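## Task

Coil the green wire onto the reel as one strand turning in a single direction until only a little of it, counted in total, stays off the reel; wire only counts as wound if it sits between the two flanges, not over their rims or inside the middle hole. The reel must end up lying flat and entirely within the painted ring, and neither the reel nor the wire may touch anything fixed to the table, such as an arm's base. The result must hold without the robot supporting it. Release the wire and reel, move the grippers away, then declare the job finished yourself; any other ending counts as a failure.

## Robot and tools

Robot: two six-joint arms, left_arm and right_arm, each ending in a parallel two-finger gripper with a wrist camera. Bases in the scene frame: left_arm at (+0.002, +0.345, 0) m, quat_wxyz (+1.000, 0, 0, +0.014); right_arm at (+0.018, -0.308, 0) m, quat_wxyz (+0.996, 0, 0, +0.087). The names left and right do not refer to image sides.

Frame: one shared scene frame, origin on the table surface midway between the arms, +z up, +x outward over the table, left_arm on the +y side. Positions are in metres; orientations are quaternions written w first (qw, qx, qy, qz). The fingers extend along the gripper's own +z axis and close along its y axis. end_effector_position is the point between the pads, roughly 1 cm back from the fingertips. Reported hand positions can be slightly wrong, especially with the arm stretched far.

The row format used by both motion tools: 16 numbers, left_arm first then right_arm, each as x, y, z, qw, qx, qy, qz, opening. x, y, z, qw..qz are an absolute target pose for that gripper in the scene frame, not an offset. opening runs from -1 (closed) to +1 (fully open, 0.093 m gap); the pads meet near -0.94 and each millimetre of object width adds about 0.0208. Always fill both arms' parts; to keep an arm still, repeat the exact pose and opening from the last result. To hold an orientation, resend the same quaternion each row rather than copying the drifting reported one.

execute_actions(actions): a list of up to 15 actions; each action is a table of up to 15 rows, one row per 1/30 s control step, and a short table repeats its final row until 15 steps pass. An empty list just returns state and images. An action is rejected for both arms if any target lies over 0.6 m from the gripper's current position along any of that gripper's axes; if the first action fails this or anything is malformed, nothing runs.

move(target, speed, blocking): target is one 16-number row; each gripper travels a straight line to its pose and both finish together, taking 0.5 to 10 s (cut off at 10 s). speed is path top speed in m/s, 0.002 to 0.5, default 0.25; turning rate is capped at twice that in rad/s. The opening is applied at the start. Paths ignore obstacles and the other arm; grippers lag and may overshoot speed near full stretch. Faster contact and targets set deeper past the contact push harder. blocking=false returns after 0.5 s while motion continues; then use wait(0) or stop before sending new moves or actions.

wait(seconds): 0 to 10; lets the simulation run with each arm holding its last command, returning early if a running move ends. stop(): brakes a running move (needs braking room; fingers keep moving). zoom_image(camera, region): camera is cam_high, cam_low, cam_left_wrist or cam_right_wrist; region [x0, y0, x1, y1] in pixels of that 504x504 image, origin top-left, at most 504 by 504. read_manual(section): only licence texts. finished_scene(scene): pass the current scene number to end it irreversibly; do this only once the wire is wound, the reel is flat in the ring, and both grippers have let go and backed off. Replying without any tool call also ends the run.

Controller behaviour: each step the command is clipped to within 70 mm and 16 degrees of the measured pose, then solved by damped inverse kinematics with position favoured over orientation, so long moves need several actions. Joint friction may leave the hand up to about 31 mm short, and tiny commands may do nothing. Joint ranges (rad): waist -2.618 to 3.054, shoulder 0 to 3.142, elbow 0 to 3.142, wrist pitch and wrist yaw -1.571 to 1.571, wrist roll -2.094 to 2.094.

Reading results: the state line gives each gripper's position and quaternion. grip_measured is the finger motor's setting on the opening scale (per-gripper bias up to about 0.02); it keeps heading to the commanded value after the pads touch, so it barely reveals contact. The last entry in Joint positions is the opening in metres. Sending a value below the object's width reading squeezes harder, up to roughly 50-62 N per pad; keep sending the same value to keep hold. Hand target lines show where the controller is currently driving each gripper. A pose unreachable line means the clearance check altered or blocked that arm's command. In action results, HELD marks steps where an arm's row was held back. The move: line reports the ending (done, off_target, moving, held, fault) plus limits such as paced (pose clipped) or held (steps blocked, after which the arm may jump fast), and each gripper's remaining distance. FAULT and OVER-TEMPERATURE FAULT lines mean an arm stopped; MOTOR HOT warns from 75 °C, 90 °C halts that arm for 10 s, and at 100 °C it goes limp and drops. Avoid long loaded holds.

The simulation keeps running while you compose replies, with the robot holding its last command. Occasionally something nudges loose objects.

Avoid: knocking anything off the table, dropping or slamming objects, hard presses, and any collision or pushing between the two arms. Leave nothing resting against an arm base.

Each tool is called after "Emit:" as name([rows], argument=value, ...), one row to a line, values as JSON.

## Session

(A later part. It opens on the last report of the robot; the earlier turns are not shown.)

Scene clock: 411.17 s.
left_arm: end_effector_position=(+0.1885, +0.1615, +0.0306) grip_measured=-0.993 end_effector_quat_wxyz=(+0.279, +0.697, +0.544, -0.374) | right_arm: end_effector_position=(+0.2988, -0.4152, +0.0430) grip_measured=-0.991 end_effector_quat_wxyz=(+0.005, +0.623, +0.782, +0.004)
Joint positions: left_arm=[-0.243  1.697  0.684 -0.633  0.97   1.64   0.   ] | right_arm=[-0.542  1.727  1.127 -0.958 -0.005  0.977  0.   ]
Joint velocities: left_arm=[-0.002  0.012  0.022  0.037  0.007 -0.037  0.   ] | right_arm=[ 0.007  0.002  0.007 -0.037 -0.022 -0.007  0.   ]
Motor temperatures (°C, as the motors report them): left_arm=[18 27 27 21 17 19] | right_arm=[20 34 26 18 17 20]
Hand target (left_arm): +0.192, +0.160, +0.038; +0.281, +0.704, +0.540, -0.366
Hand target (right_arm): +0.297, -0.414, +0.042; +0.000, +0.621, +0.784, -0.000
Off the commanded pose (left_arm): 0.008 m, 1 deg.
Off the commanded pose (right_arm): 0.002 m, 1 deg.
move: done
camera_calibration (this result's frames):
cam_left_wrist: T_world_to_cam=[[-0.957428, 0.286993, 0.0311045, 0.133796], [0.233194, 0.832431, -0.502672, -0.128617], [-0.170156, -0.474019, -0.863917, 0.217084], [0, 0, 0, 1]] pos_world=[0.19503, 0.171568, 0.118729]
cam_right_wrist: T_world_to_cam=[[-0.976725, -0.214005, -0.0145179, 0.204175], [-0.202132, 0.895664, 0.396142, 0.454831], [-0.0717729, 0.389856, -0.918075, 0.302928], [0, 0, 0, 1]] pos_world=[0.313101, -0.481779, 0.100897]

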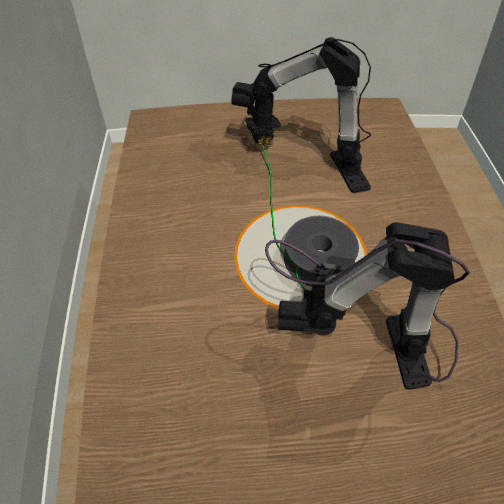

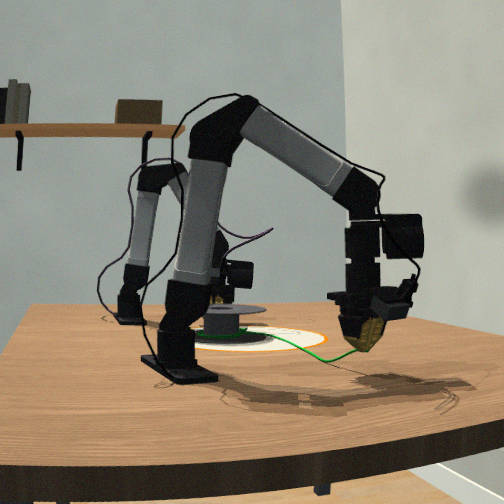

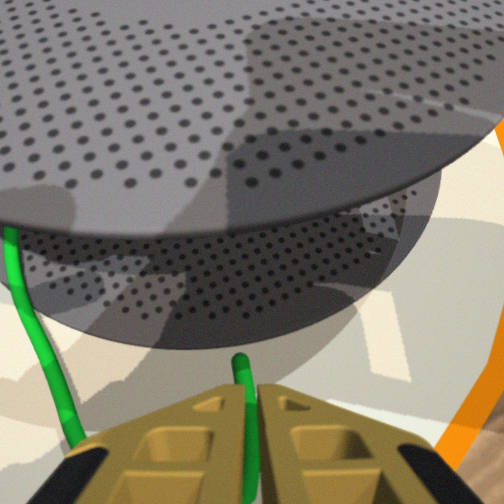

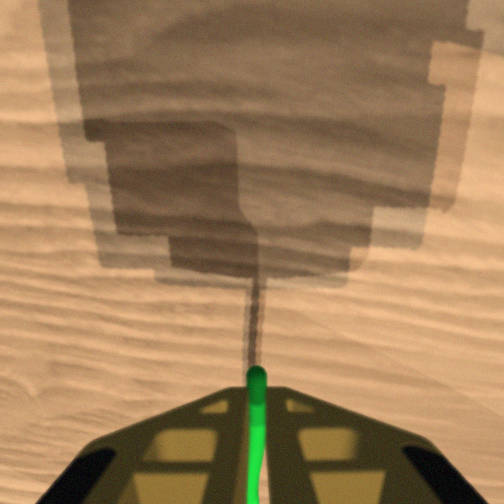

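Emit:
move(target=[0.186,0.128,0.036,0.281,0.704,0.540,-0.366,-1,0.305,-0.465,0.042,0,0.621,0.784,0,-1], speed=0.025)

Scene clock: 414.13 s.
left_arm: end_effector_position=(+0.1859, +0.1296, +0.0338) grip_measured=-0.993 end_effector_quat_wxyz=(+0.272, +0.699, +0.544, -0.377) | right_arm: end_effector_position=(+0.3041, -0.4595, +0.0423) grip_measured=-0.991 end_effector_quat_wxyz=(+0.004, +0.619, +0.785, +0.003)
Joint positions: left_arm=[-0.381  1.67   0.673 -0.473  0.963  1.412  0.   ] | right_arm=[-0.664  1.815  1.232 -0.979 -0.005  0.846  0.   ]
Joint velocities: left_arm=[-0.007 -0.017 -0.002  0.007 -0.037 -0.051  0.   ] | right_arm=[-0.012 -0.002  0.002 -0.051  0.007 -0.051  0.   ]
Motor temperatures (°C, as the motors report them): left_arm=[18 27 26 21 17 19] | right_arm=[20 34 26 18 17 20]
Hand target (left_arm): +0.185, +0.129, +0.036; +0.279, +0.704, +0.539, -0.367
Hand target (right_arm): +0.306, -0.464, +0.042; +0.000, +0.621, +0.784, +0.003
Off the commanded pose (left_arm): 0.003 m, 2 deg.
Off the commanded pose (right_arm): 0.006 m, 1 deg.
move: done
camera_calibration (this result's frames):
cam_left_wrist: T_world_to_cam=[[-0.95478, 0.294148, 0.0432547, 0.138466], [0.234677, 0.834941, -0.497795, -0.100566], [-0.182541, -0.465134, -0.866215, 0.205474], [0, 0, 0, 1]] pos_world=[0.193312, 0.13881, 0.121934]
cam_right_wrist: T_world_to_cam=[[-0.974859, -0.222555, -0.0109023, 0.195262], [-0.208485, 0.893777, 0.397109, 0.496866], [-0.0786344, 0.389399, -0.917707, 0.321825], [0, 0, 0, 1]] pos_world=[0.319249, -0.52595, 0.10016]

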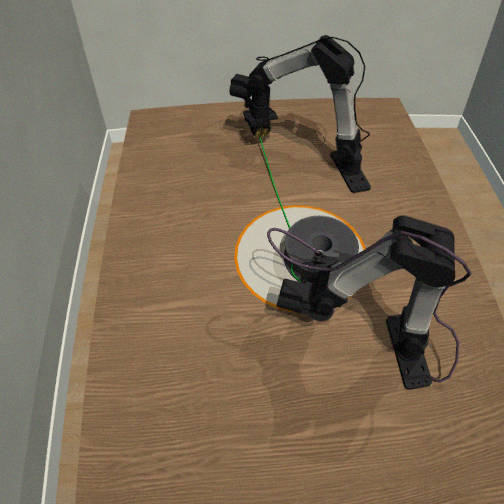

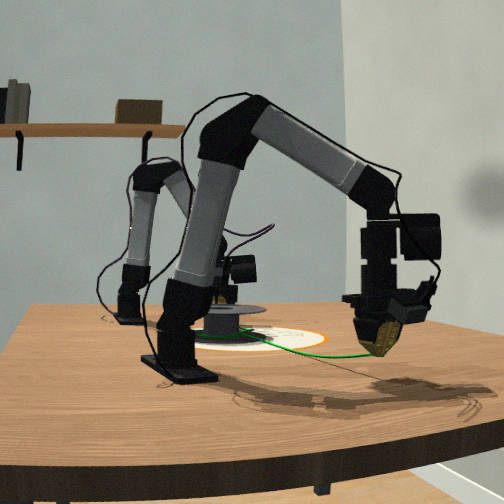

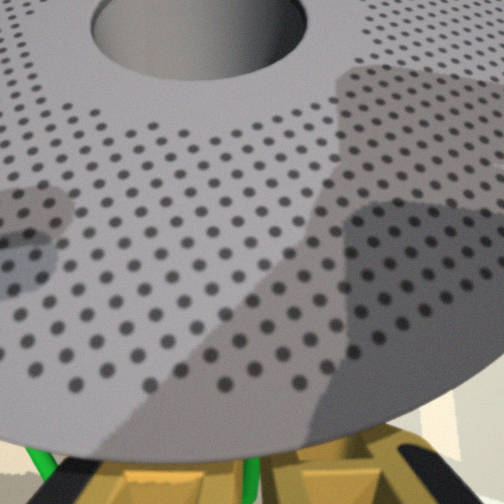

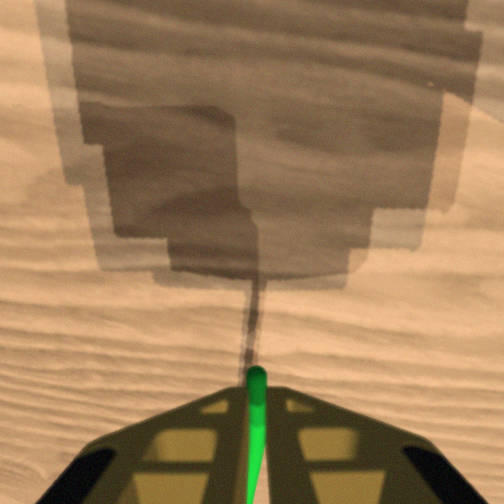

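Emit:
move(target=[0.186,0.126,0.036,0.281,0.704,0.540,-0.366,-1,0.318,-0.515,0.042,0,0.621,0.784,0,-1], speed=0.025)

Emit:
zoom_image(camera="cam_low", region=[170,280,300,360])

Scene clock: 417.80 s.
left_arm: end_effector_position=(+0.1872, +0.1266, +0.0341) grip_measured=-0.993 end_effector_quat_wxyz=(+0.274, +0.698, +0.544, -0.376) | right_arm: end_effector_position=(+0.3167, -0.5077, +0.0424) grip_measured=-0.991 end_effector_quat_wxyz=(-0.000, +0.619, +0.786, +0.003)
Joint positions: left_arm=[-0.39   1.67   0.673 -0.452  0.962  1.39   0.   ] | right_arm=[-0.766  1.95   1.413 -1.033 -0.005  0.742  0.   ]
Joint velocities: left_arm=[-0.007  0.002 -0.002 -0.007 -0.022  0.007  0.   ] | right_arm=[-0.007 -0.002  0.012 -0.007 -0.022 -0.022  0.   ]
Motor temperatures (°C, as the motors report them): left_arm=[18 28 26 21 17 19] | right_arm=[20 34 26 18 17 20]
Hand target (left_arm): +0.186, +0.126, +0.036; +0.281, +0.704, +0.540, -0.366
Hand target (right_arm): +0.319, -0.514, +0.041; +0.000, +0.621, +0.784, +0.002
Off the commanded pose (left_arm): 0.002 m, 2 deg.
Off the commanded pose (right_arm): 0.007 m, 0 deg.
move: done
camera_calibration (this result's frames):
cam_left_wrist: T_world_to_cam=[[-0.955756, 0.291457, 0.0397836, 0.14126], [0.233791, 0.834713, -0.498595, -0.0980413], [-0.178527, -0.467234, -0.865922, 0.20411], [0, 0, 0, 1]] pos_world=[0.194371, 0.136032, 0.12224]
cam_right_wrist: T_world_to_cam=[[-0.974574, -0.224012, -0.00495853, 0.195654], [-0.207074, 0.891993, 0.401832, 0.540978], [-0.085592, 0.392641, -0.9157, 0.345445], [0, 0, 0, 1]] pos_world=[0.332269, -0.574356, 0.0999125]

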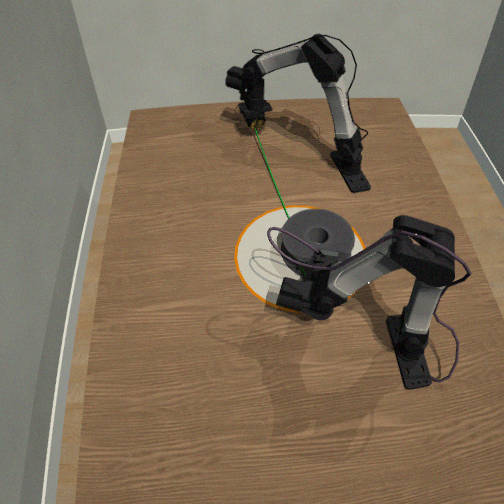

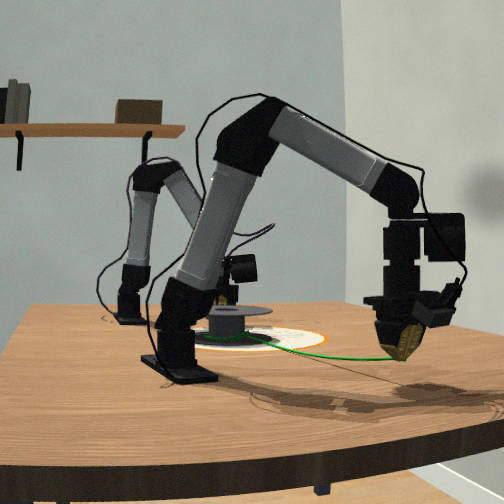

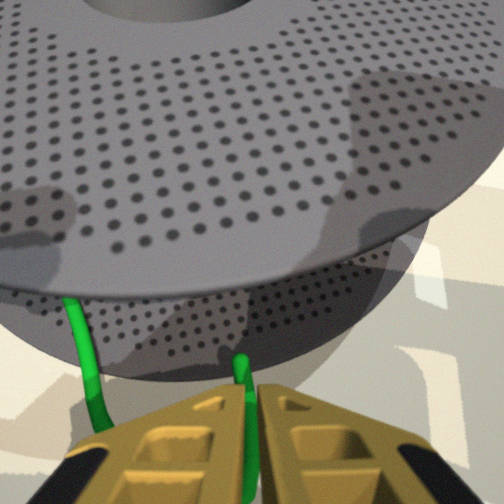

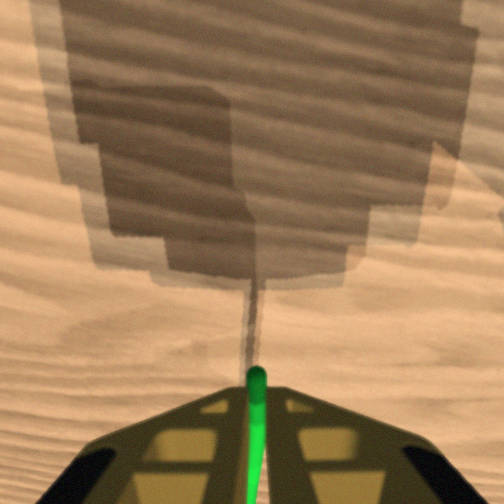

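Region (170, 280, 300, 360) of cam_low's 504x504 image, scaled by 3.877, with more detail than that image has; it fills the top 310 rows of this view, and the rest is white.

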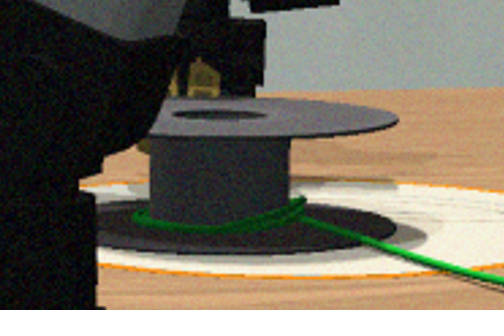

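Emit:
move(target=[0.178,0.094,0.036,0.281,0.704,0.540,-0.366,-1,0.318,-0.512,0.042,0,0.621,0.784,0,-1], speed=0.025)

Scene clock: 423.13 s.
left_arm: end_effector_position=(+0.1762, +0.0976, +0.0306) grip_measured=-0.993 end_effector_quat_wxyz=(+0.264, +0.700, +0.548, -0.375) | right_arm: end_effector_position=(+0.3165, -0.5076, +0.0424) grip_measured=-0.991 end_effector_quat_wxyz=(-0.001, +0.618, +0.786, +0.003)
Joint positions: left_arm=[-0.524  1.658  0.639 -0.275  0.924  1.178  0.   ] | right_arm=[-0.766  1.95   1.413 -1.034 -0.005  0.741  0.   ]
Joint velocities: left_arm=[-0.002  0.007  0.012 -0.007 -0.007  0.007  0.   ] | right_arm=[-0.002  0.002  0.007  0.037  0.022  0.154  0.   ]
Motor temperatures (°C, as the motors report them): left_arm=[18 28 26 21 17 19] | right_arm=[20 34 27 18 17 20]
Hand target (left_arm): +0.177, +0.095, +0.036; +0.279, +0.705, +0.539, -0.367
Hand target (right_arm): +0.318, -0.512, +0.042; -0.000, +0.621, +0.784, +0.000
Off the commanded pose (left_arm): 0.007 m, 2 deg.
Off the commanded pose (right_arm): 0.005 m, 0 deg.
move: done
camera_calibration (this result's frames):
cam_left_wrist: T_world_to_cam=[[-0.954121, 0.294201, 0.0556623, 0.138289], [0.231626, 0.843029, -0.485439, -0.0738226], [-0.189742, -0.450275, -0.872497, 0.18605], [0, 0, 0, 1]] pos_world=[0.184345, 0.105324, 0.118794]
cam_right_wrist: T_world_to_cam=[[-0.97432, -0.225125, -0.00444197, 0.19486], [-0.207843, 0.891585, 0.402339, 0.540869], [-0.0866161, 0.39293, -0.91548, 0.345853], [0, 0, 0, 1]] pos_world=[0.332228, -0.574259, 0.0998746]

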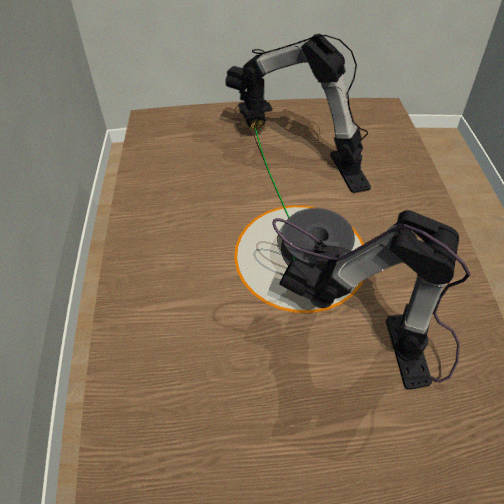

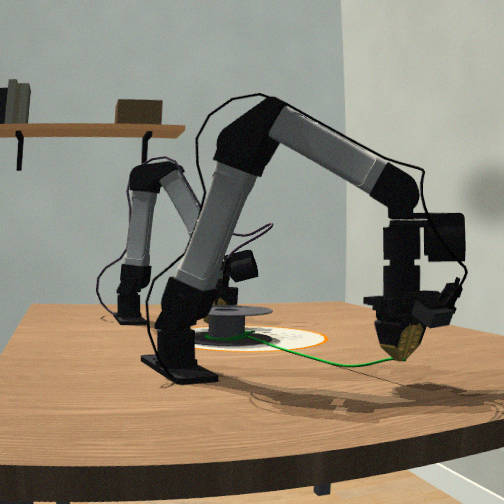

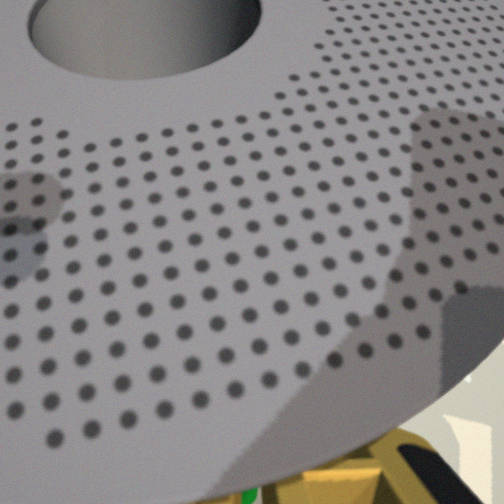

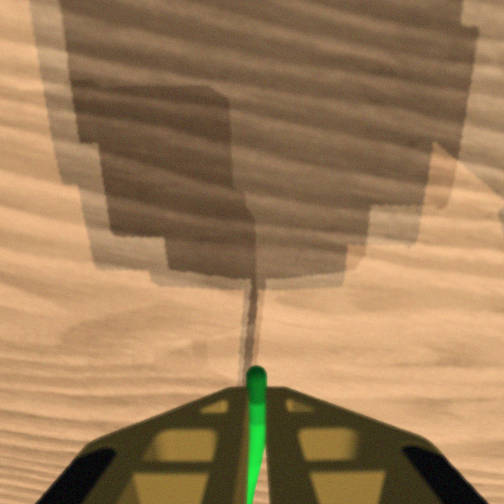

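Emit:
move(target=[0.176,0.097,0.006,0.281,0.704,0.540,-0.366,-1,0.318,-0.512,0.042,0,0.621,0.784,0,-1], speed=0.02)

Scene clock: 424.90 s.
left_arm: end_effector_position=(+0.1790, +0.0954, +0.0181) grip_measured=-0.993 end_effector_quat_wxyz=(+0.289, +0.704, +0.535, -0.366) | right_arm: end_effector_position=(+0.3165, -0.5076, +0.0424) grip_measured=-0.991 end_effector_quat_wxyz=(-0.001, +0.618, +0.786, +0.003)
Joint positions: left_arm=[-0.524  1.696  0.588 -0.123  0.929  1.173  0.   ] | right_arm=[-0.766  1.95   1.413 -1.034 -0.005  0.741  0.   ]
Joint velocities: left_arm=[-0.002  0.007  0.002  0.037  0.022  0.022  0.   ] | right_arm=[-0.012 -0.002 -0.007  0.081 -0.051 -0.022  0.   ]
Motor temperatures (°C, as the motors report them): left_arm=[18 28 26 21 17 19] | right_arm=[20 34 27 18 17 20]
Hand target (left_arm): +0.176, +0.097, +0.007; +0.281, +0.704, +0.540, -0.366
Hand target (right_arm): +0.318, -0.512, +0.042; +0.000, +0.621, +0.784, +0.000
Off the commanded pose (left_arm): 0.013 m, 1 deg.
Off the commanded pose (right_arm): 0.005 m, 0 deg.
move: off_target (left_arm)
camera_calibration (this result's frames):
cam_left_wrist: T_world_to_cam=[[-0.955682, 0.294401, -0.000974973, 0.143596], [0.255256, 0.826952, -0.500993, -0.081075], [-0.146686, -0.479039, -0.865451, 0.169623], [0, 0, 0, 1]] pos_world=[0.182808, 0.106026, 0.106322]
cam_right_wrist: T_world_to_cam=[[-0.97432, -0.225125, -0.00444197, 0.19486], [-0.207843, 0.891585, 0.402339, 0.540869], [-0.0866161, 0.39293, -0.91548, 0.345853], [0, 0, 0, 1]] pos_world=[0.332228, -0.574259, 0.0998746]

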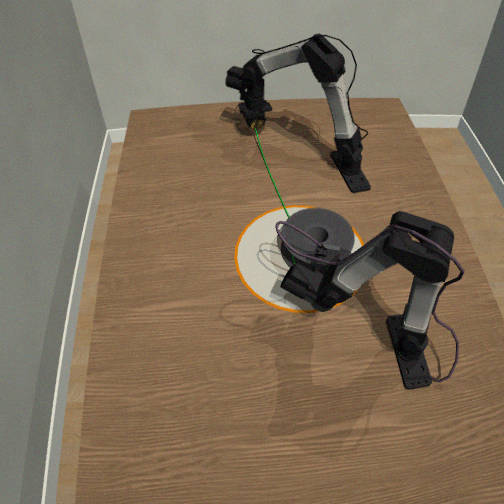

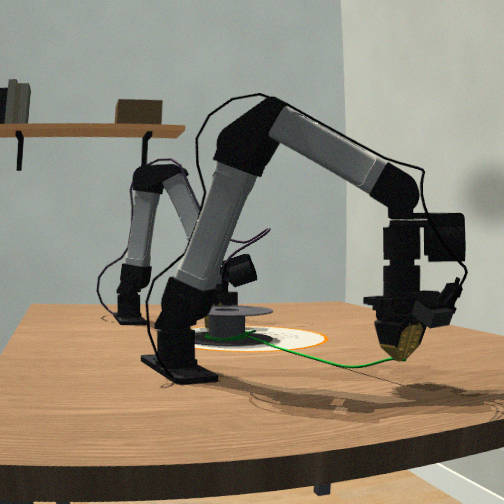

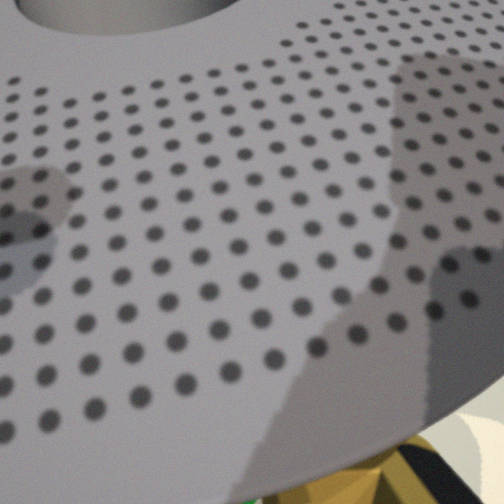

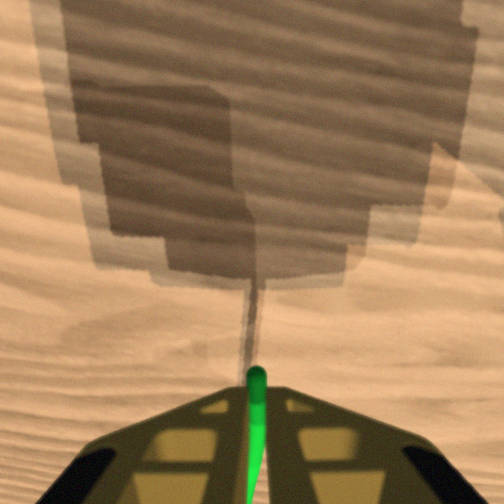

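Emit:
move(target=[0.176,0.097,0.004,0.281,0.704,0.540,-0.366,-1,0.330,-0.565,0.042,0,0.621,0.784,0,-1], speed=0.025)

Emit:
zoom_image(camera="cam_low", region=[170,280,300,360])

Emit:
zoom_image(camera="cam_high", region=[230,180,400,340])

Scene clock: 428.00 s.
left_arm: end_effector_position=(+0.1824, +0.0935, +0.0154) grip_measured=-0.993 end_effector_quat_wxyz=(+0.296, +0.706, +0.532, -0.363) | right_arm: end_effector_position=(+0.3282, -0.5547, +0.0427) grip_measured=-0.991 end_effector_quat_wxyz=(-0.006, +0.618, +0.786, +0.004)
Joint positions: left_arm=[-0.524  1.714  0.587 -0.087  0.929  1.173  0.   ] | right_arm=[-0.85   2.1    1.634 -1.117 -0.008  0.656  0.   ]
Joint velocities: left_arm=[-0.017 -0.017 -0.002 -0.007 -0.007 -0.022  0.   ] | right_arm=[-0.002 -0.007  0.002  0.007 -0.037 -0.066  0.   ]
Motor temperatures (°C, as the motors report them): left_arm=[18 28 26 21 17 19] | right_arm=[20 35 27 18 17 20]
Hand target (left_arm): +0.176, +0.097, +0.005; +0.281, +0.704, +0.540, -0.366
Hand target (right_arm): +0.330, -0.564, +0.041; +0.001, +0.621, +0.784, +0.002
Off the commanded pose (left_arm): 0.014 m, 2 deg.
Off the commanded pose (right_arm): 0.010 m, 1 deg.
move: off_target (left_arm)
camera_calibration (this result's frames):
cam_left_wrist: T_world_to_cam=[[-0.95554, 0.294324, -0.0178053, 0.147668], [0.262839, 0.822842, -0.503832, -0.082718], [-0.133639, -0.486111, -0.863618, 0.165153], [0, 0, 0, 1]] pos_world=[0.184915, 0.104884, 0.103583]
cam_right_wrist: T_world_to_cam=[[-0.974082, -0.226197, -0.00010626, 0.194781], [-0.206148, 0.88755, 0.412018, 0.58198], [-0.0931027, 0.401361, -0.911176, 0.372204], [0, 0, 0, 1]] pos_world=[0.34436, -0.621866, 0.099378]

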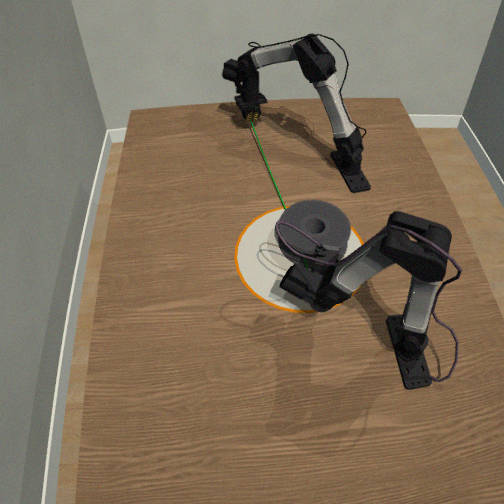

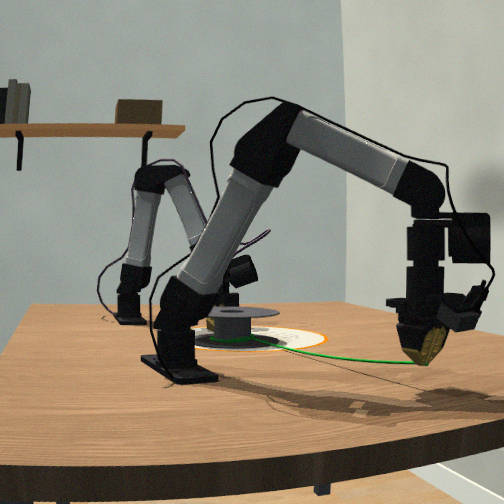

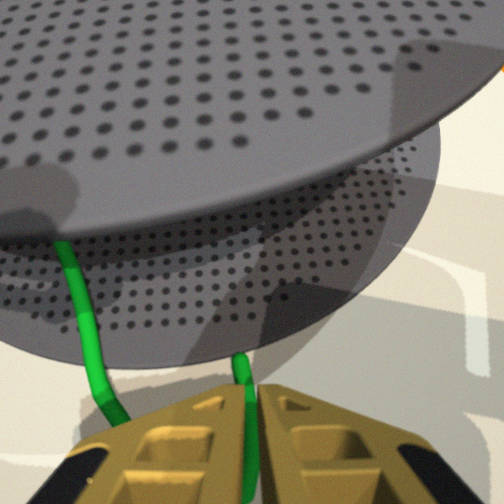

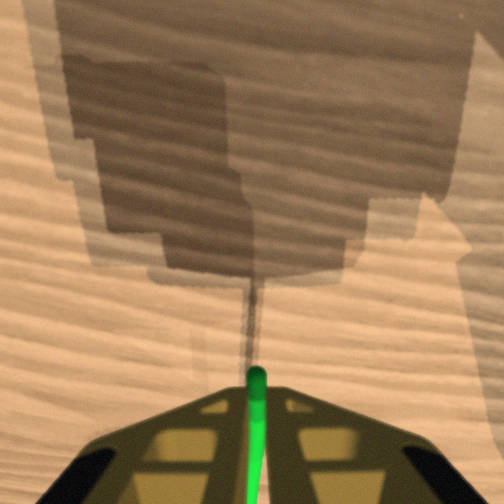

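Region (170, 280, 300, 360) of cam_low's 504x504 image, scaled by 3.877, with more detail than that image has; it fills the top 310 rows of this view, and the rest is white.

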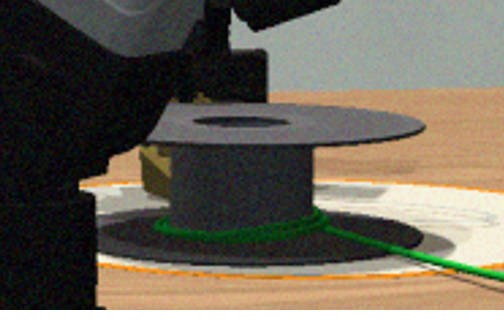

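Region (230, 180, 400, 340) of cam_high's 504x504 image, scaled by 2.965, with more detail than that image has; it fills the top 474 rows of this view, and the rest is white.

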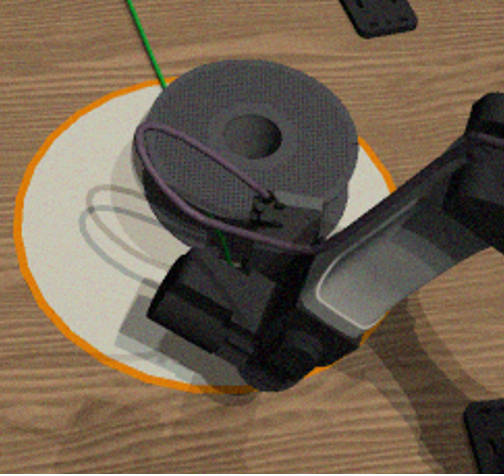

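Emit:
move(target=[0.180,0.097,0.030,0.281,0.704,0.540,-0.366,-1,0.326,-0.548,-0.004,0,0.621,0.784,0,-1], speed=0.06)

Emit:
move(target=[0.180,0.097,0.030,0.281,0.704,0.540,-0.366,-1,0.326,-0.548,-0.004,0,0.621,0.784,0,-0.4], speed=0.06)

Scene clock: 434.87 s.
left_arm: end_effector_position=(+0.1745, +0.0978, +0.0217) grip_measured=-0.993 end_effector_quat_wxyz=(+0.273, +0.701, +0.543, -0.373) | right_arm: end_effector_position=(+0.3275, -0.5518, +0.0086) grip_measured=-0.991 end_effector_quat_wxyz=(+0.010, +0.622, +0.783, +0.004)
Joint positions: left_arm=[-0.524  1.679  0.603 -0.196  0.929  1.177  0.   ] | right_arm=[-0.845  2.1    1.492 -0.943 -0.008  0.671  0.   ]
Joint velocities: left_arm=[ 0.007  0.017 -0.012 -0.095 -0.081 -0.007  0.   ] | right_arm=[-0.007  0.002  0.012  0.007  0.007 -0.037  0.   ]
Motor temperatures (°C, as the motors report them): left_arm=[18 28 26 21 17 19] | right_arm=[20 35 27 18 17 20]
Hand target (left_arm): +0.180, +0.097, +0.030; +0.281, +0.704, +0.540, -0.366
Hand target (right_arm): +0.325, -0.547, -0.004; -0.000, +0.621, +0.784, -0.000
Off the commanded pose (left_arm): 0.010 m, 1 deg.
Off the commanded pose (right_arm): 0.013 m, 1 deg.
move: off_target (right_arm)
camera_calibration (this result's frames):
cam_left_wrist: T_world_to_cam=[[-0.954521, 0.295935, 0.0362227, 0.137447], [0.240386, 0.835774, -0.493657, -0.078563], [-0.176364, -0.462498, -0.868902, 0.17688], [0, 0, 0, 1]] pos_world=[0.181276, 0.106792, 0.10993]
cam_right_wrist: T_world_to_cam=[[-0.976091, -0.216367, -0.0207873, 0.200981], [-0.207308, 0.897916, 0.388292, 0.599604], [-0.0653483, 0.383317, -0.921302, 0.320964], [0, 0, 0, 1]] pos_world=[0.341452, -0.617939, 0.0670609]

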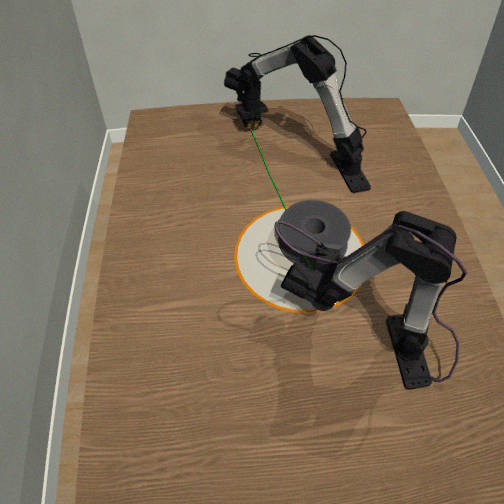

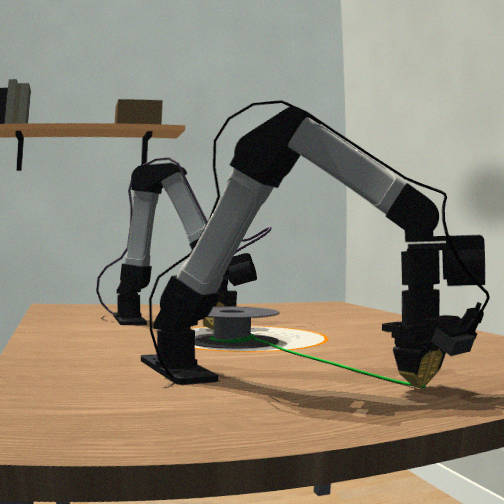

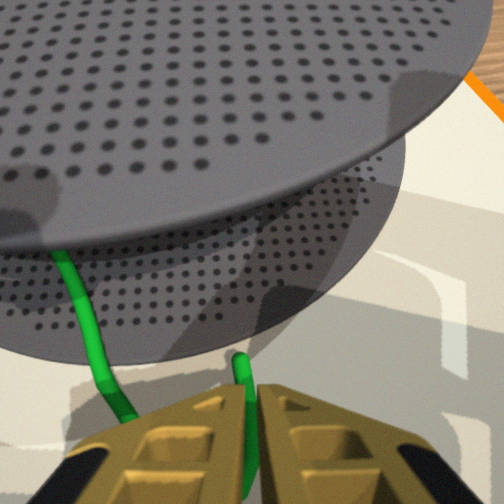

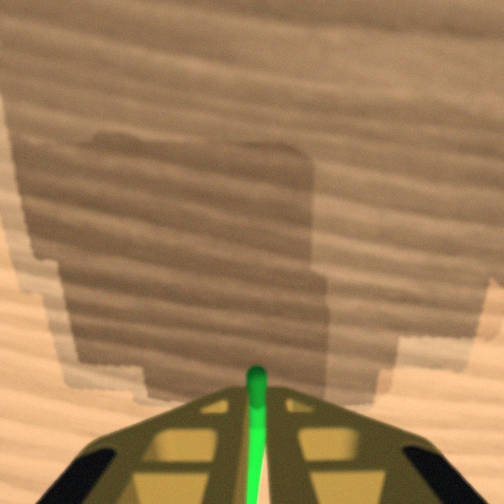

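Scene clock: 435.57 s.
left_arm: end_effector_position=(+0.1743, +0.0979, +0.0216) grip_measured=-0.993 end_effector_quat_wxyz=(+0.273, +0.701, +0.543, -0.373) | right_arm: end_effector_position=(+0.3280, -0.5523, +0.0086) grip_measured=-0.403 end_effector_quat_wxyz=(+0.012, +0.622, +0.783, +0.004)
Joint positions: left_arm=[-0.524  1.679  0.603 -0.197  0.929  1.178  0.   ] | right_arm=[-0.845  2.1    1.492 -0.94  -0.008  0.671  0.026]
Joint velocities: left_arm=[-0.007  0.002  0.002 -0.081 -0.051  0.007  0.   ] | right_arm=[ 0.002 -0.002 -0.002  0.037 -0.037 -0.066 -0.   ]
Motor temperatures (°C, as the motors report them): left_arm=[18 28 26 21 17 19] | right_arm=[20 36 27 18 17 20]
Hand target (left_arm): +0.180, +0.097, +0.030; +0.281, +0.704, +0.540, -0.366
Hand target (right_arm): +0.325, -0.548, -0.004; -0.000, +0.621, +0.784, -0.000
Off the commanded pose (left_arm): 0.010 m, 1 deg.
Off the commanded pose (right_arm): 0.013 m, 1 deg.
move: off_target (right_arm)
camera_calibration (this result's frames):
cam_left_wrist: T_world_to_cam=[[-0.954364, 0.296332, 0.0370933, 0.137114], [0.240386, 0.835942, -0.493372, -0.0786719], [-0.17721, -0.46194, -0.869027, 0.176924], [0, 0, 0, 1]] pos_world=[0.181121, 0.106862, 0.109851]
cam_right_wrist: T_world_to_cam=[[-0.976121, -0.216036, -0.0227135, 0.201656], [-0.207891, 0.898727, 0.386097, 0.600789], [-0.0629976, 0.3816, -0.922178, 0.319481], [0, 0, 0, 1]] pos_world=[0.341866, -0.618294, 0.0672357]

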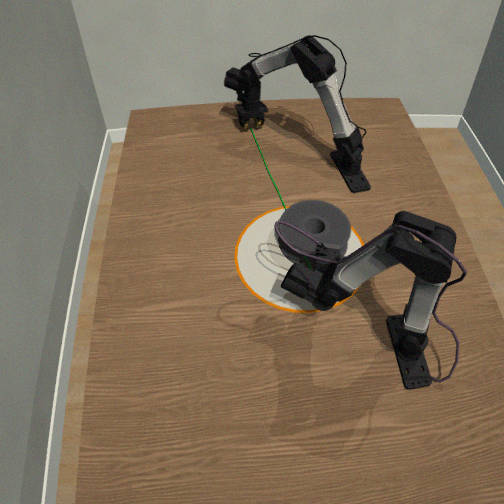

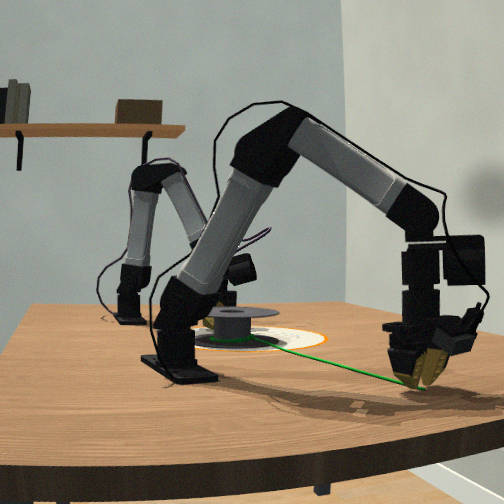

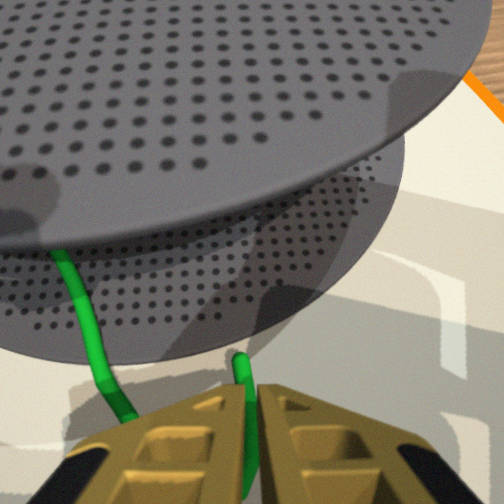

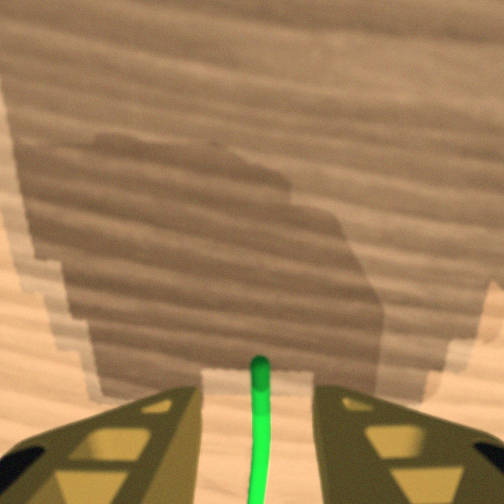

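Emit:
move(target=[0.180,0.097,0.030,0.281,0.704,0.540,-0.366,-1,0.30,-0.45,0.13,0,0.4,0.917,0,-0.4], speed=0.25)

Emit:
move(target=[0.180,0.097,0.030,0.281,0.704,0.540,-0.366,-1,0.18,-0.035,0.13,0,-0.0436,0.999,0,-1], speed=0.25)

Scene clock: 438.03 s.
left_arm: end_effector_position=(+0.1742, +0.0980, +0.0216) grip_measured=-0.993 end_effector_quat_wxyz=(+0.272, +0.701, +0.543, -0.373) | right_arm: end_effector_position=(+0.2991, -0.4513, +0.1217) grip_measured=-0.403 end_effector_quat_wxyz=(-0.011, +0.406, +0.914, +0.004)
Joint positions: left_arm=[-0.524  1.679  0.603 -0.198  0.929  1.178  0.   ] | right_arm=[-0.649  1.755  1.479 -1.316 -0.006  0.361  0.026]
Joint velocities: left_arm=[ 0.007  0.002  0.022 -0.051 -0.081  0.022  0.   ] | right_arm=[-0.012 -0.007 -0.002  0.022 -0.007 -0.007 -0.   ]
Motor temperatures (°C, as the motors report them): left_arm=[18 28 26 21 17 19] | right_arm=[20 36 27 18 17 20]
Hand target (left_arm): +0.180, +0.097, +0.030; +0.281, +0.704, +0.540, -0.366
Hand target (right_arm): +0.301, -0.452, +0.131; -0.001, +0.400, +0.917, -0.003
Off the commanded pose (left_arm): 0.010 m, 1 deg.
Off the commanded pose (right_arm): 0.008 m, 2 deg.
move: done
camera_calibration (this result's frames):
cam_left_wrist: T_world_to_cam=[[-0.954286, 0.29653, 0.0375287, 0.136948], [0.240385, 0.836026, -0.493229, -0.0787263], [-0.177632, -0.46166, -0.869089, 0.176946], [0, 0, 0, 1]] pos_world=[0.181044, 0.106897, 0.109812]
cam_right_wrist: T_world_to_cam=[[-0.749364, -0.662157, 0.000659303, -0.0741912], [-0.601067, 0.680645, 0.418856, 0.475512], [-0.277797, 0.313479, -0.908052, 0.415233], [0, 0, 0, 1]] pos_world=[0.345569, -0.502948, 0.177931]

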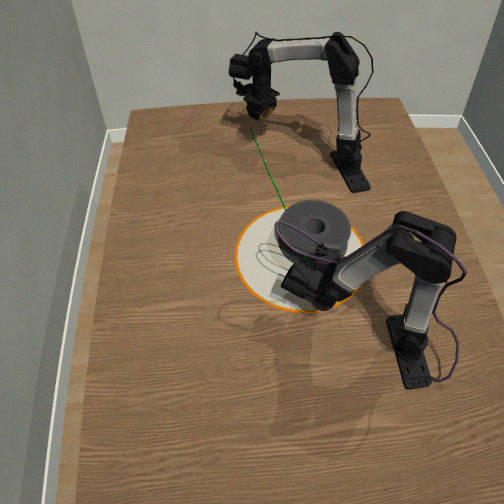

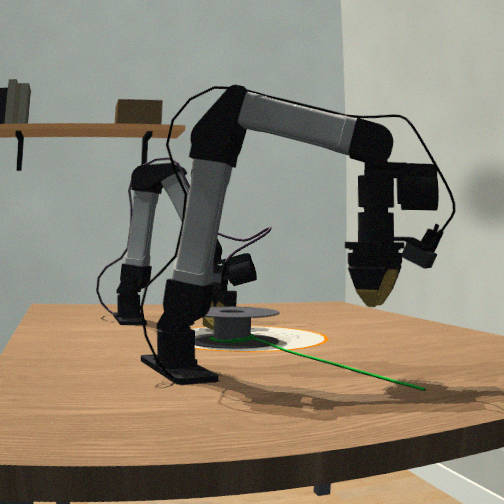

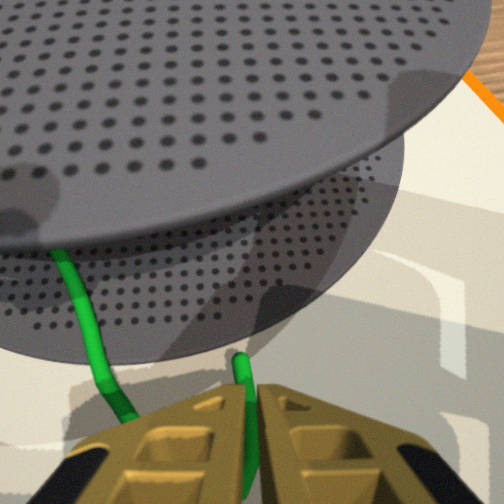

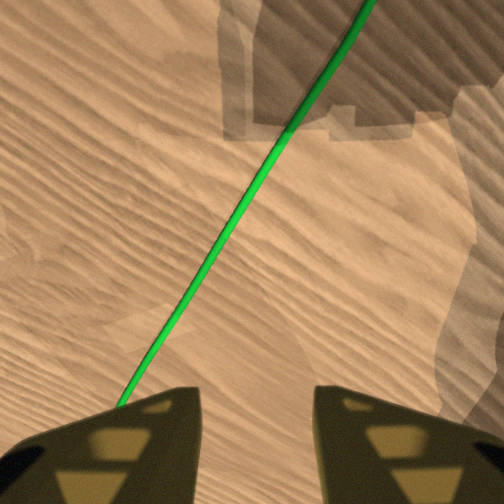

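Scene clock: 440.43 s.
left_arm: end_effector_position=(+0.1742, +0.0980, +0.0216) grip_measured=-0.993 end_effector_quat_wxyz=(+0.272, +0.701, +0.543, -0.373) | right_arm: end_effector_position=(+0.1779, -0.0421, +0.1298) grip_measured=-0.999 end_effector_quat_wxyz=(-0.001, -0.045, +0.999, -0.017)
Joint positions: left_arm=[-0.524  1.679  0.603 -0.198  0.929  1.178  0.   ] | right_arm=[ 0.866  1.742  1.496 -1.354  0.017  0.949  0.   ]
Joint velocities: left_arm=[ 0.002  0.007  0.002  0.051 -0.037  0.066  0.   ] | right_arm=[ 0.002 -0.002 -0.022 -0.022 -0.007 -0.007  0.   ]
Motor temperatures (°C, as the motors report them): left_arm=[18 28 26 21 17 19] | right_arm=[20 36 27 18 17 20]
Hand target (left_arm): +0.180, +0.097, +0.030; +0.281, +0.704, +0.540, -0.366
Hand target (right_arm): +0.180, -0.042, +0.130; +0.001, -0.044, +0.999, -0.026
Off the commanded pose (left_arm): 0.010 m, 1 deg.
Off the commanded pose (right_arm): 0.007 m, 2 deg.
move: done
camera_calibration (this result's frames):
cam_left_wrist: T_world_to_cam=[[-0.954286, 0.29653, 0.0375287, 0.136948], [0.240385, 0.836026, -0.493229, -0.0787263], [-0.177632, -0.46166, -0.869089, 0.176946], [0, 0, 0, 1]] pos_world=[0.181044, 0.106897, 0.109812]
cam_right_wrist: T_world_to_cam=[[0.0805125, -0.99621, 0.0329211, -0.0600061], [-0.91393, -0.0606005, 0.401323, 0.147574], [-0.397807, -0.0623991, -0.915345, 0.267121], [0, 0, 0, 1]] pos_world=[0.245966, -0.0341675, 0.187259]

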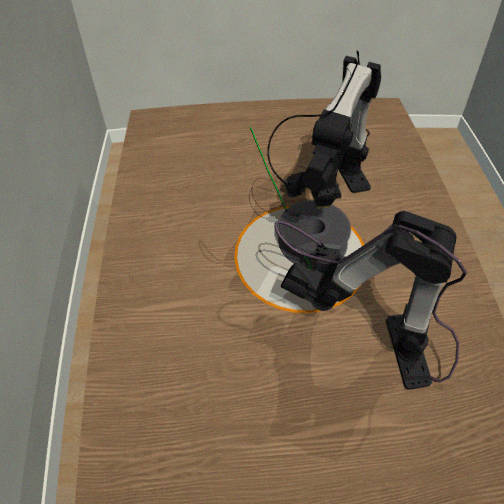

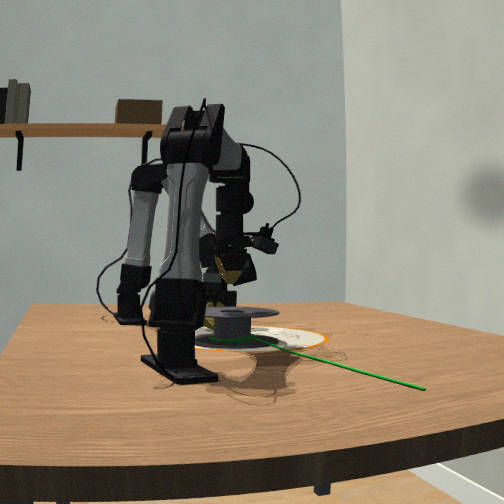

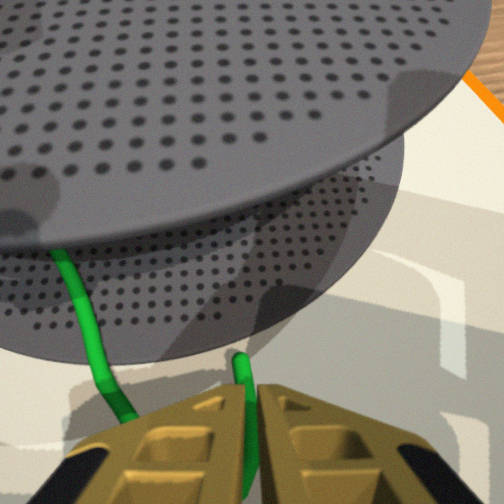

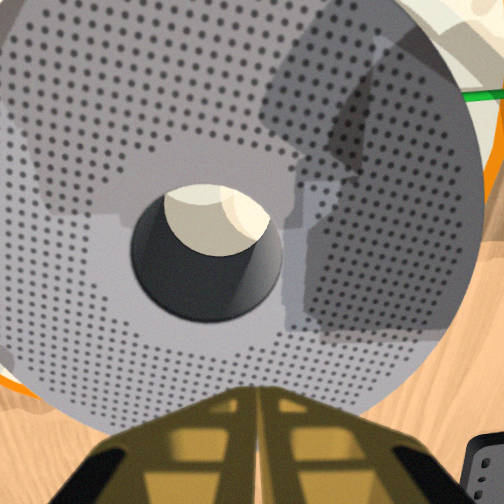

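Emit:
move(target=[0.180,0.097,0.030,0.281,0.704,0.540,-0.366,-1,0.194,-0.024,0.125,0,-0.0436,0.999,0,-1], speed=0.05)

Scene clock: 441.90 s.
left_arm: end_effector_position=(+0.1742, +0.0980, +0.0216) grip_measured=-0.993 end_effector_quat_wxyz=(+0.272, +0.701, +0.543, -0.373) | right_arm: end_effector_position=(+0.1885, -0.0312, +0.1253) grip_measured=-0.999 end_effector_quat_wxyz=(+0.001, -0.046, +0.999, -0.010)
Joint positions: left_arm=[-0.524  1.679  0.603 -0.198  0.929  1.178  0.   ] | right_arm=[ 0.853  1.786  1.531 -1.331  0.013  0.935  0.   ]
Joint velocities: left_arm=[-0.017  0.002 -0.002  0.066 -0.007 -0.007  0.   ] | right_arm=[ 0.007 -0.002  0.012  0.051  0.051  0.022  0.   ]
Motor temperatures (°C, as the motors report them): left_arm=[18 28 26 21 17 19] | right_arm=[20 36 27 18 17 20]
Hand target (left_arm): +0.180, +0.097, +0.030; +0.281, +0.704, +0.540, -0.366
Hand target (right_arm): +0.194, -0.024, +0.124; +0.000, -0.044, +0.999, +0.000
Off the commanded pose (left_arm): 0.010 m, 1 deg.
Off the commanded pose (right_arm): 0.009 m, 1 deg.
move: done
camera_calibration (this result's frames):
cam_left_wrist: T_world_to_cam=[[-0.954286, 0.29653, 0.0375287, 0.136948], [0.240385, 0.836026, -0.493229, -0.0787263], [-0.177632, -0.46166, -0.869089, 0.176946], [0, 0, 0, 1]] pos_world=[0.181044, 0.106897, 0.109812]
cam_right_wrist: T_world_to_cam=[[0.0807041, -0.996559, 0.0188934, -0.0480922], [-0.915424, -0.0666081, 0.396941, 0.160364], [-0.394317, -0.0493303, -0.917649, 0.267908], [0, 0, 0, 1]] pos_world=[0.256323, -0.0240292, 0.183099]

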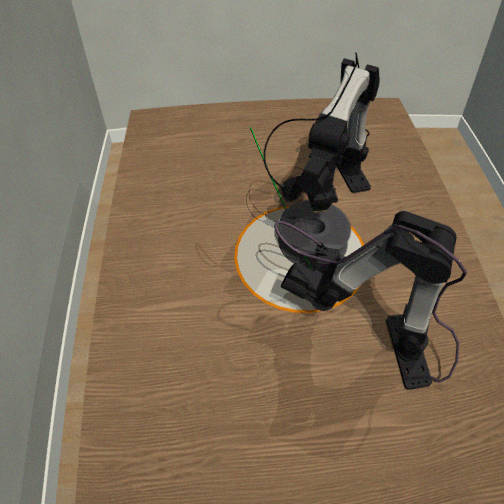

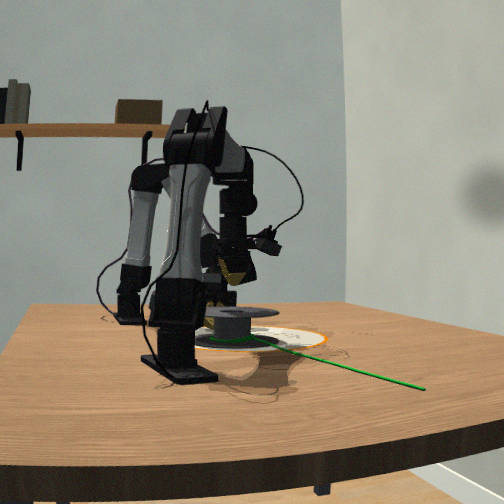

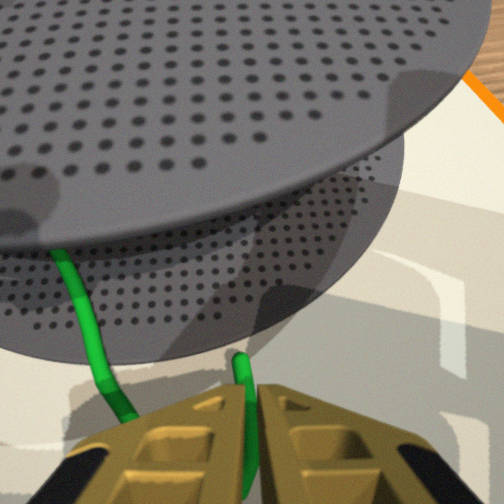

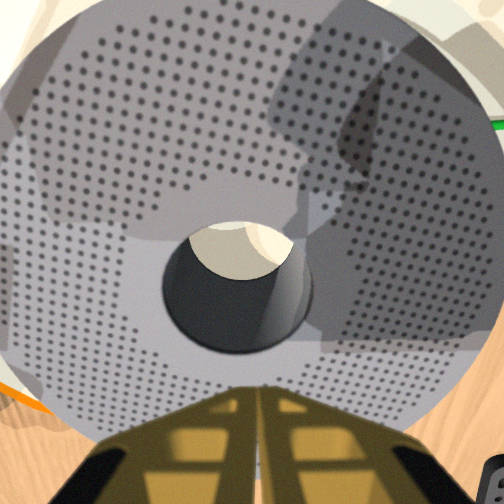

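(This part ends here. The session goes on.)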